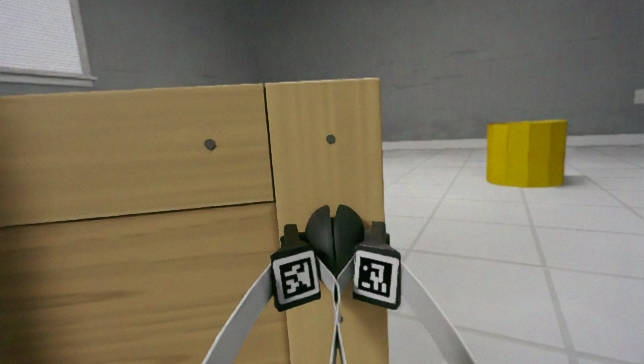

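Emit:
execute_actions:
  actions:
    - {"r1":{"base":{"translate_m":0.2}},"r2":{"joints":{"arm_m":0.25}}}
  cameras: []

Emit:
execute_actions:
  actions:
    - {"r1":{"base":{"rotate_rad":0.31}},"r2":{"base":{"translate_m":0.035}}}
  cameras: []

Emit:
execute_actions:
  actions:
    - {"r1":{"base":{"translate_m":0.065}},"r2":{"joints":{"arm_m":0.36},"contact_limits":{"arm_m":13}}}
  cameras: ["r2_wrist_camera"]

Scene clock: 971.50 s.
r1.base_odometry: x=+3.014 y=+1.169 heading=-1.834 (m, m, rad; r1's odometry frame)
r1.turned_by_wheels: +0.000 (rad since the last result)
r1.turned_by_imu: +0.002 (rad since the last result)
r1.base_tilt: forward=-2.0 right=-0.5 (deg)
r1.lidar_m: - - 0.15 2.32 2.75 4.71 4.70 2.76 0.74 2.45 0.27 0.15
r1.head_depth_mm: 2430 2007 1745 1078 959 1061 1002 / 2379 1994 1717 1066 951 1075 1125 / 2379 1992 1724 1061 949 1051 1126 / 2347 1970 1689 1476 939 874 1131 / 2331 1955 1692 1492 939 859 1121 / 2301 1946 1677 1478 930 861 1095 / 2306 1924 1654 1459 1283 1182 1080
r1.base_status: done
r1.joint_positions: lift_m=+0.550 arm_m=+0.000 wrist_yaw_rad=+3.100 wrist_pitch_rad=-0.021 wrist_roll_rad=+0.017 gripper_m=+0.000 head_pan_rad=-0.005 head_tilt_rad=-1.090
r1.joint_status: not commanded
r1.motor_effort: left_wheel=+3(6) right_wheel=-3(4) lift_m=+21(21) arm_m=-1(1) wrist_yaw_rad=+0(0) wrist_pitch_rad=+8(8) wrist_roll_rad=+0(0) gripper_m=-2(1) head_pan_rad=+2(2) head_tilt_rad=-3(3) (%)
r1.hand_pose: x=-0.0106 y=+0.1103 z=+0.6593 quat_wxyz=(+0.022, +0.713, -0.007, +0.701) (m; r1's base frame)
r1.wrist_depth_mm: - - - - - - - / - - - - - - - / - - - - - - - / - - - - - - - / - - - - - - - / - - - - - - - / - - - - - - -
r2.base_odometry: x=-0.573 y=-1.121 heading=+1.635 (m, m, rad; r2's odometry frame)
r2.turned_by_wheels: +0.000 (rad since the last result)
r2.turned_by_imu: -0.001 (rad since the last result)
r2.base_tilt: forward=-1.1 right=+1.9 (deg)
r2.lidar_m: 3.10 4.03 4.51 2.57 1.78 1.67 1.70 2.19 2.19 0.61 0.56 0.74
r2.head_depth_mm: 2808 2218 1907 1627 1430 1270 1147 / 2735 2240 1874 1625 1424 1274 1146 / 2780 2214 1858 1604 1415 1265 1155 / 2717 2211 1842 1158 1387 1219 1152 / 2679 2194 1309 1131 1224 1147 1145 / 2641 2158 1297 693 1179 1148 1123 / 2605 2151 1282 648 1281 1233 1117
r2.base_status: not commanded
r2.joint_positions: lift_m=+0.169 arm_m=+0.250 wrist_yaw_rad=+0.002 wrist_pitch_rad=-0.003 wrist_roll_rad=+0.000 gripper_m=+0.000 head_pan_rad=-1.571 head_tilt_rad=-0.894
r2.joint_status: all done
r2.motor_effort: left_wheel=+2(3) right_wheel=-2(3) lift_m=+46(46) arm_m=-4(8) wrist_yaw_rad=-2(8) wrist_pitch_rad=+9(8) wrist_roll_rad=+0(0) gripper_m=-3(2) head_pan_rad=+0(0) head_tilt_rad=-2(2) (%)
r2.hand_pose: x=-0.0210 y=-0.6515 z=+0.2834 quat_wxyz=(+0.708, +0.002, -0.707, -0.001) (m; r2's base frame)
r2.wrist_depth_mm: - - - - - - - / - - - - - - - / 187 194 203 211 - - - / 191 198 208 217 - - - / 199 206 214 220 - 924 886 / 203 211 219 - 682 660 631 / 208 216 225 235 502 508 484
r3.base_odometry: x=-1.962 y=-2.907 heading=-1.542 (m, m, rad; r3's odometry frame)
r3.turned_by_wheels: +0.000 (rad since the last result)
r3.turned_by_imu: +0.000 (rad since the last result)
r3.base_tilt: forward=-0.7 right=+1.2 (deg)
r3.lidar_m: - - 0.15 0.20 4.40 5.07 0.60 2.08 2.06 2.21 0.15 -
r3.head_depth_mm: 1829 1654 1500 1384 1278 1188 - / 1822 1665 1505 1386 921 855 - / 1832 1664 1512 1387 915 849 - / 1853 1664 1520 1387 918 859 - / 1854 1685 1535 1391 918 862 - / 1848 1680 1529 1406 920 866 1145 / 1839 1689 1529 1406 923 868 1135
r3.base_status: not commanded
r3.joint_positions: lift_m=+0.500 arm_m=+0.001 wrist_yaw_rad=+3.100 wrist_pitch_rad=-0.022 wrist_roll_rad=+0.002 gripper_m=+0.000 head_pan_rad=+0.000 head_tilt_rad=-1.091
r3.joint_status: not commanded
r3.on_its_own: left_wheel is at rest, and its effort (+21) is outside its rest range (-18 to +18)
r3.motor_effort: left_wheel=+21(21) right_wheel=+2(2) lift_m=+30(30) arm_m=+0(0) wrist_yaw_rad=+0(0) wrist_pitch_rad=+8(8) wrist_roll_rad=-1(1) gripper_m=-3(3) head_pan_rad=+0(0) head_tilt_rad=-6(6) (%)
r3.hand_pose: x=-0.0107 y=+0.1097 z=+0.6090 quat_wxyz=(+0.023, +0.707, -0.007, +0.706) (m; r3's base frame)
r3.wrist_depth_mm: - - - - - - - / - - - - - - - / - - - - - - - / - - - - - - - / - - - - - - - / - - - 820 550 559 - / 904 910 - 698 430 436 443
pictures: none
No camera images: the call's "cameras" was empty. Leave "cameras" out to get every camera's image.

Scene clock: 973.03 s.
r1.base_odometry: x=+3.014 y=+1.169 heading=-1.525 (m, m, rad; r1's odometry frame)
r1.turned_by_wheels: +0.310 (rad since the last result)
r1.turned_by_imu: +0.312 (rad since the last result)
r1.base_tilt: forward=-1.9 right=-0.4 (deg)
r1.lidar_m: - 0.15 0.16 2.47 3.59 4.71 3.20 0.71 2.44 0.37 0.17 0.15
r1.head_depth_mm: 2421 2042 1733 1515 961 888 939 / 2395 2004 1727 1516 953 884 1129 / 2355 1979 1714 1509 945 879 1126 / 2347 1978 1695 1498 942 863 1130 / 2323 1960 1702 1478 933 858 1128 / 2289 1941 1684 1478 1311 1166 1116 / 2247 1938 1658 1472 1311 1185 1079
r1.base_status: done
r1.joint_positions: lift_m=+0.550 arm_m=+0.000 wrist_yaw_rad=+3.100 wrist_pitch_rad=-0.021 wrist_roll_rad=+0.017 gripper_m=+0.000 head_pan_rad=-0.005 head_tilt_rad=-1.090
r1.joint_status: not commanded
r1.motor_effort: left_wheel=-1(4) right_wheel=+3(8) lift_m=+21(22) arm_m=-2(2) wrist_yaw_rad=+0(1) wrist_pitch_rad=+8(8) wrist_roll_rad=+0(0) gripper_m=-2(2) head_pan_rad=+2(2) head_tilt_rad=-5(4) (%)
r1.hand_pose: x=-0.0106 y=+0.1103 z=+0.6593 quat_wxyz=(+0.022, +0.713, -0.007, +0.701) (m; r1's base frame)
r1.wrist_depth_mm: - - - - - - - / - - - - - - - / - - - - - - - / - - - - - - - / - - - - - - - / - - - - - - - / - - - - - - -
r2.base_odometry: x=-0.575 y=-1.086 heading=+1.635 (m, m, rad; r2's odometry frame)
r2.turned_by_wheels: +0.000 (rad since the last result)
r2.turned_by_imu: +0.000 (rad since the last result)
r2.base_tilt: forward=-1.2 right=+1.9 (deg)
r2.lidar_m: 3.06 4.00 4.48 2.60 1.81 1.70 1.74 2.23 2.20 0.60 0.55 0.71
r2.head_depth_mm: 2802 2247 1898 1623 1431 1277 1149 / 2805 2245 1873 1620 1429 1268 1145 / 2728 2224 1863 1585 1414 1267 1158 / 2704 2188 1347 1151 1269 1209 1151 / 2687 2178 1306 736 1216 1148 1144 / 2663 2155 1297 670 1158 1194 1121 / 2599 2095 687 643 1320 1232 1114
r2.base_status: done
r2.joint_positions: lift_m=+0.169 arm_m=+0.250 wrist_yaw_rad=+0.002 wrist_pitch_rad=-0.003 wrist_roll_rad=+0.000 gripper_m=+0.000 head_pan_rad=-1.571 head_tilt_rad=-0.894
r2.joint_status: not commanded
r2.motor_effort: left_wheel=+1(8) right_wheel=-1(3) lift_m=+46(46) arm_m=-5(4) wrist_yaw_rad=-2(1) wrist_pitch_rad=+8(8) wrist_roll_rad=+0(0) gripper_m=-2(2) head_pan_rad=+1(1) head_tilt_rad=-2(3) (%)
r2.hand_pose: x=-0.0210 y=-0.6515 z=+0.2834 quat_wxyz=(+0.708, +0.002, -0.707, -0.001) (m; r2's base frame)
r2.wrist_depth_mm: - - - - - - - / - - - - - - - / 182 187 196 205 215 - - / 186 192 201 211 221 - - / 192 200 207 214 826 942 896 / 196 204 212 - 673 655 634 / 201 209 217 230 239 507 493
r3.base_odometry: x=-1.962 y=-2.907 heading=-1.542 (m, m, rad; r3's odometry frame)
r3.turned_by_wheels: +0.000 (rad since the last result)
r3.turned_by_imu: +0.000 (rad since the last result)
r3.base_tilt: forward=-0.7 right=+1.3 (deg)
r3.lidar_m: - - 0.15 0.20 4.38 5.07 0.60 2.08 2.06 2.22 0.15 -
r3.head_depth_mm: 1830 1657 1503 1374 1282 1192 - / 1830 1652 1504 1392 922 855 - / 1842 1661 1502 1385 913 850 - / 1855 1667 1520 1391 914 858 - / 1847 1664 1519 1398 923 866 - / 1862 1670 1535 1394 923 864 1141 / 1869 1684 1533 1415 926 865 1121
r3.base_status: not commanded
r3.joint_positions: lift_m=+0.500 arm_m=+0.001 wrist_yaw_rad=+3.100 wrist_pitch_rad=-0.022 wrist_roll_rad=+0.002 gripper_m=+0.000 head_pan_rad=+0.000 head_tilt_rad=-1.091
r3.joint_status: not commanded
r3.on_its_own: left_wheel is at rest, and its effort (+21) is outside its rest range (-18 to +18)
r3.motor_effort: left_wheel=+21(22) right_wheel=+2(2) lift_m=+30(30) arm_m=+0(0) wrist_yaw_rad=+0(0) wrist_pitch_rad=+8(7) wrist_roll_rad=-1(1) gripper_m=-3(3) head_pan_rad=+0(0) head_tilt_rad=-6(6) (%)
r3.hand_pose: x=-0.0107 y=+0.1097 z=+0.6090 quat_wxyz=(+0.023, +0.707, -0.007, +0.706) (m; r3's base frame)
r3.wrist_depth_mm: - - - - - - - / - - - - - - - / - - - - - - - / - - - - - - - / - - - - - - - / - - - - 554 560 - / 892 888 - 691 428 438 441
pictures: none
No camera images: the call's "cameras" was empty. Leave "cameras" out to get every camera's image.

Scene clock: 975.47 s.
r1.base_odometry: x=+3.017 y=+1.105 heading=-1.523 (m, m, rad; r1's odometry frame)
r1.turned_by_wheels: +0.001 (rad since the last result)
r1.turned_by_imu: +0.014 (rad since the last result)
r1.base_tilt: forward=-2.1 right=-0.3 (deg)
r1.lidar_m: - - 2.36 2.45 3.63 4.77 3.23 0.76 2.48 0.23 0.15 -
r1.head_depth_mm: 2442 2004 1735 1525 958 863 915 / 2415 2002 1745 1505 952 861 814 / 2367 1996 1731 1508 949 854 1097 / 2333 1971 1703 1484 943 850 894 / 2288 1949 1688 1485 931 845 800 / 2331 1937 1696 1474 1305 1168 1108 / 2298 1933 1661 1464 1303 1184 1070
r1.base_status: translate_m off_target (by the wheels' count: +0.0647 of +0.0650)
r1.joint_positions: lift_m=+0.550 arm_m=+0.000 wrist_yaw_rad=+3.100 wrist_pitch_rad=-0.021 wrist_roll_rad=+0.017 gripper_m=+0.000 head_pan_rad=-0.005 head_tilt_rad=-1.090
r1.joint_status: not commanded
r1.on_its_own: left_wheel is at rest, and its effort (+41) is outside its rest range (-18 to +18)
r1.motor_effort: left_wheel=+41(45) right_wheel=+17(20) lift_m=+21(21) arm_m=-2(1) wrist_yaw_rad=+0(1) wrist_pitch_rad=+8(8) wrist_roll_rad=+0(0) gripper_m=-2(3) head_pan_rad=+2(2) head_tilt_rad=-5(4) (%)
r1.hand_pose: x=-0.0106 y=+0.1103 z=+0.6593 quat_wxyz=(+0.022, +0.713, -0.007, +0.701) (m; r1's base frame)
r1.wrist_depth_mm: - - - - - - - / - - - - - - - / - - - - - - - / - - - - - - - / - - - - - - - / - - - - - - - / - - - - - - -
r2.base_odometry: x=-0.575 y=-1.086 heading=+1.635 (m, m, rad; r2's odometry frame)
r2.turned_by_wheels: +0.000 (rad since the last result)
r2.turned_by_imu: +0.000 (rad since the last result)
r2.base_tilt: forward=-1.1 right=+1.9 (deg)
r2.lidar_m: 3.08 3.98 4.49 2.61 1.82 1.70 1.73 2.24 2.20 0.60 0.55 0.76
r2.head_depth_mm: 2832 2252 1900 1636 1438 1280 1154 / 2776 2227 1885 1616 1422 1268 1145 / 2729 2216 1858 1585 1424 1263 1157 / 2700 2214 1348 1146 1291 1211 1160 / 2685 2168 1309 735 1221 1145 1145 / 2631 2153 1298 670 1152 1192 1119 / 2637 2086 686 641 1313 1237 1119
r2.base_status: not commanded
r2.joint_positions: lift_m=+0.169 arm_m=+0.280 wrist_yaw_rad=+0.007 wrist_pitch_rad=-0.003 wrist_roll_rad=+0.000 gripper_m=+0.000 head_pan_rad=-1.571 head_tilt_rad=-0.894
r2.joint_status: arm_m contact_stop (moved +0.030 of +0.110)
r2.on_its_own: arm_m is slack since a contact_stop, until your next command for it (your +0.360 is given up)
r2.motor_effort: left_wheel=+2(5) right_wheel=-2(5) lift_m=+47(46) arm_m=+1(12) wrist_yaw_rad=-6(7) wrist_pitch_rad=+9(9) wrist_roll_rad=+0(0) gripper_m=-1(1) head_pan_rad=+0(1) head_tilt_rad=-3(2) (%)
r2.contact_limits: arm_m 13 (drawing in: default 28, maximum 46; extending or still: default 40, maximum 64)
r2.hand_pose: x=-0.0198 y=-0.6812 z=+0.2832 quat_wxyz=(+0.708, +0.004, -0.707, +0.001) (m; r2's base frame)
r2.wrist_depth_mm: - - - - - - - / - - - - - - - / 156 162 168 175 183 - - / 160 165 172 181 188 - - / 165 171 179 - 195 932 880 / 170 175 183 - 619 655 630 / 174 180 188 197 204 505 493
r3.base_odometry: x=-1.962 y=-2.907 heading=-1.542 (m, m, rad; r3's odometry frame)
r3.turned_by_wheels: +0.000 (rad since the last result)
r3.turned_by_imu: +0.000 (rad since the last result)
r3.base_tilt: forward=-0.8 right=+1.2 (deg)
r3.lidar_m: - - 0.15 0.20 4.36 5.08 0.60 2.08 2.05 2.21 0.15 -
r3.head_depth_mm: 1838 1643 1511 1376 1274 1189 - / 1832 1654 1511 1381 918 858 1124 / 1825 1660 1511 1389 917 850 - / 1841 1658 1515 1390 919 854 - / 1858 1663 1515 1394 919 863 - / 1867 1678 1529 1403 920 863 1141 / 1870 1673 1518 1412 919 866 1074
r3.base_status: not commanded
r3.joint_positions: lift_m=+0.500 arm_m=+0.001 wrist_yaw_rad=+3.100 wrist_pitch_rad=-0.022 wrist_roll_rad=+0.002 gripper_m=+0.000 head_pan_rad=+0.000 head_tilt_rad=-1.091
r3.joint_status: not commanded
r3.on_its_own: left_wheel is at rest, and its effort (+22) is outside its rest range (-18 to +18)
r3.motor_effort: left_wheel=+22(22) right_wheel=+2(2) lift_m=+31(30) arm_m=+0(0) wrist_yaw_rad=+0(0) wrist_pitch_rad=+8(8) wrist_roll_rad=-1(1) gripper_m=-3(3) head_pan_rad=+0(1) head_tilt_rad=-6(4) (%)
r3.hand_pose: x=-0.0107 y=+0.1097 z=+0.6090 quat_wxyz=(+0.023, +0.707, -0.007, +0.706) (m; r3's base frame)
r3.wrist_depth_mm: - - - - - - - / - - - 350 - - - / - - - - - - - / - - - - - - - / - - - - - - - / - - - 819 553 560 - / 895 896 - 687 429 436 442
pictures: r2_wrist_camera
Images, in order (width x height): r2_wrist_camera 644x364.

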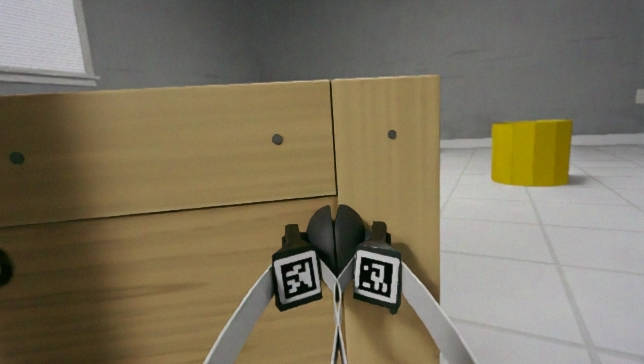

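Emit:
execute_actions:
  actions:
    - {"r3":{"base":{"translate_m":0.13}},"r1":{"base":{"translate_m":0.09}},"r2":{"joints":{"arm_m":0.39,"wrist_yaw_rad":-0.03},"contact_limits":{"arm_m":100}}}
  cameras: ["r2_nav_camera","r2_wrist_camera"]

Scene clock: 981.33 s.
r1.base_odometry: x=+3.021 y=+1.015 heading=-1.523 (m, m, rad; r1's odometry frame)
r1.turned_by_wheels: +0.001 (rad since the last result)
r1.turned_by_imu: +0.091 (rad since the last result)
r1.base_tilt: forward=-1.9 right=-0.4 (deg)
r1.lidar_m: - - 2.40 2.53 4.05 4.80 3.00 0.78 2.48 0.23 0.15 -
r1.head_depth_mm: 2407 2035 1732 1517 956 861 915 / 2389 2022 1716 1505 949 858 812 / 2394 1972 1706 1503 952 857 1101 / 2295 1975 1677 1492 943 850 895 / 2316 1965 1683 1485 930 843 798 / 2320 1935 1688 1475 1310 1193 1108 / 2266 1921 1662 1462 1304 1179 1081
r1.base_status: translate_m off_target (by the wheels' count: +0.0898 of +0.0900)
r1.joint_positions: lift_m=+0.550 arm_m=+0.000 wrist_yaw_rad=+3.100 wrist_pitch_rad=-0.021 wrist_roll_rad=+0.017 gripper_m=+0.000 head_pan_rad=-0.005 head_tilt_rad=-1.090
r1.joint_status: not commanded
r1.on_its_own: left_wheel is at rest, and its effort (+24) is outside its rest range (-18 to +18)
r1.motor_effort: left_wheel=+24(45) right_wheel=+12(68) lift_m=+21(22) arm_m=-1(2) wrist_yaw_rad=+0(0) wrist_pitch_rad=+8(8) wrist_roll_rad=+0(0) gripper_m=-2(3) head_pan_rad=+2(2) head_tilt_rad=-5(3) (%)
r1.hand_pose: x=-0.0106 y=+0.1103 z=+0.6593 quat_wxyz=(+0.022, +0.713, -0.007, +0.701) (m; r1's base frame)
r1.wrist_depth_mm: - - - - - - - / - - - - - - - / - - - - - - - / - - - - - - - / - - - - - - - / - - - - - - - / - - - - - - -
r2.base_odometry: x=-0.575 y=-1.086 heading=+1.635 (m, m, rad; r2's odometry frame)
r2.turned_by_wheels: +0.000 (rad since the last result)
r2.turned_by_imu: -0.064 (rad since the last result)
r2.base_tilt: forward=-1.6 right=+1.2 (deg)
r2.lidar_m: 3.07 3.81 4.49 2.84 1.85 1.69 1.70 2.11 2.20 0.76 0.62 0.82
r2.head_depth_mm: 2885 2218 1918 1647 1443 1283 1148 / 2875 2282 1907 1640 1432 1276 1150 / 2833 2280 1903 1637 1431 1269 1164 / 2845 2255 1243 1590 1270 1256 1165 / 2802 2236 877 1225 1237 1222 1151 / 2739 2225 1325 731 1212 1215 1123 / 2752 2208 775 706 1329 1245 1123
r2.base_status: not commanded
r2.joint_positions: lift_m=+0.169 arm_m=+0.386 wrist_yaw_rad=+0.187 wrist_pitch_rad=-0.050 wrist_roll_rad=-0.004 gripper_m=+0.000 head_pan_rad=-1.571 head_tilt_rad=-0.894
r2.joint_status: wrist_yaw_rad off_target (ended at +0.187, target -0.030); the others done
r2.on_its_own: wrist_yaw_rad is held at +0.089, not at your -0.030, by its stall guard, which is still easing; arm_m is at rest, and its effort (+51) is outside its rest range (-14 to +14)
r2.motor_effort: left_wheel=+5(8) right_wheel=-1(6) lift_m=+46(46) arm_m=+51(63) wrist_yaw_rad=-83(85) wrist_pitch_rad=+27(81) wrist_roll_rad=+2(3) gripper_m=-13(14) head_pan_rad=+0(0) head_tilt_rad=-3(2) (%)
r2.contact_limits: arm_m 64 (drawing in: default 28, maximum 46; extending or still: default 40, maximum 64)
r2.hand_pose: x=+0.0258 y=-0.7816 z=+0.2714 quat_wxyz=(+0.707, +0.083, -0.700, +0.048) (m; r2's base frame)
r2.wrist_depth_mm: - - - - - - - / - - - 170 - - - / 155 159 164 170 178 - - / 159 164 169 175 184 - - / 166 170 176 - 191 866 823 / 171 176 181 190 609 628 602 / 177 182 191 196 203 493 481
r3.base_odometry: x=-1.959 y=-3.037 heading=-1.541 (m, m, rad; r3's odometry frame)
r3.turned_by_wheels: +0.001 (rad since the last result)
r3.turned_by_imu: +0.097 (rad since the last result)
r3.base_tilt: forward=-0.7 right=+1.3 (deg)
r3.lidar_m: - - 0.15 0.21 4.94 4.62 0.68 2.10 2.09 0.20 0.15 -
r3.head_depth_mm: 1841 1647 1505 1392 1280 1187 - / 1844 1654 1506 1387 908 848 - / 1843 1650 1514 1390 917 850 - / 1837 1665 1519 1393 919 850 - / 1858 1681 1520 1391 920 864 - / 1862 1674 1527 1396 921 867 1142 / 1867 1684 1532 1400 923 866 1048
r3.base_status: translate_m off_target (by the wheels' count: +0.1297 of +0.1300)
r3.joint_positions: lift_m=+0.500 arm_m=+0.001 wrist_yaw_rad=+3.100 wrist_pitch_rad=-0.022 wrist_roll_rad=+0.002 gripper_m=+0.000 head_pan_rad=+0.000 head_tilt_rad=-1.091
r3.joint_status: not commanded
r3.on_its_own: left_wheel is at rest, and its effort (+45) is outside its rest range (-18 to +18); right_wheel is at rest, and its effort (+28) is outside its rest range (-18 to +18)
r3.motor_effort: left_wheel=+45(79) right_wheel=+28(91) lift_m=+31(33) arm_m=+0(1) wrist_yaw_rad=+0(2) wrist_pitch_rad=+8(8) wrist_roll_rad=-1(1) gripper_m=-3(4) head_pan_rad=-1(1) head_tilt_rad=-5(5) (%)
r3.hand_pose: x=-0.0106 y=+0.1097 z=+0.6090 quat_wxyz=(+0.023, +0.707, -0.007, +0.706) (m; r3's base frame)
r3.wrist_depth_mm: - - - - - - - / - - - 344 - - - / - - - - - - - / - - - - - - - / - - - - - - - / - - - 819 553 562 - / 887 907 - 681 428 438 444
pictures: r2_nav_camera (sideways: a quarter turn counterclockwise sets it upright), r2_wrist_camera
Images, in order (width x height): r2_nav_camera 672x504, r2_wrist_camera 644x364.

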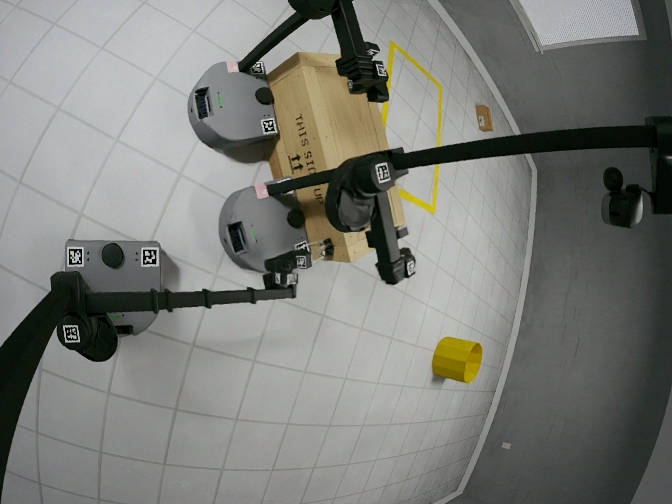

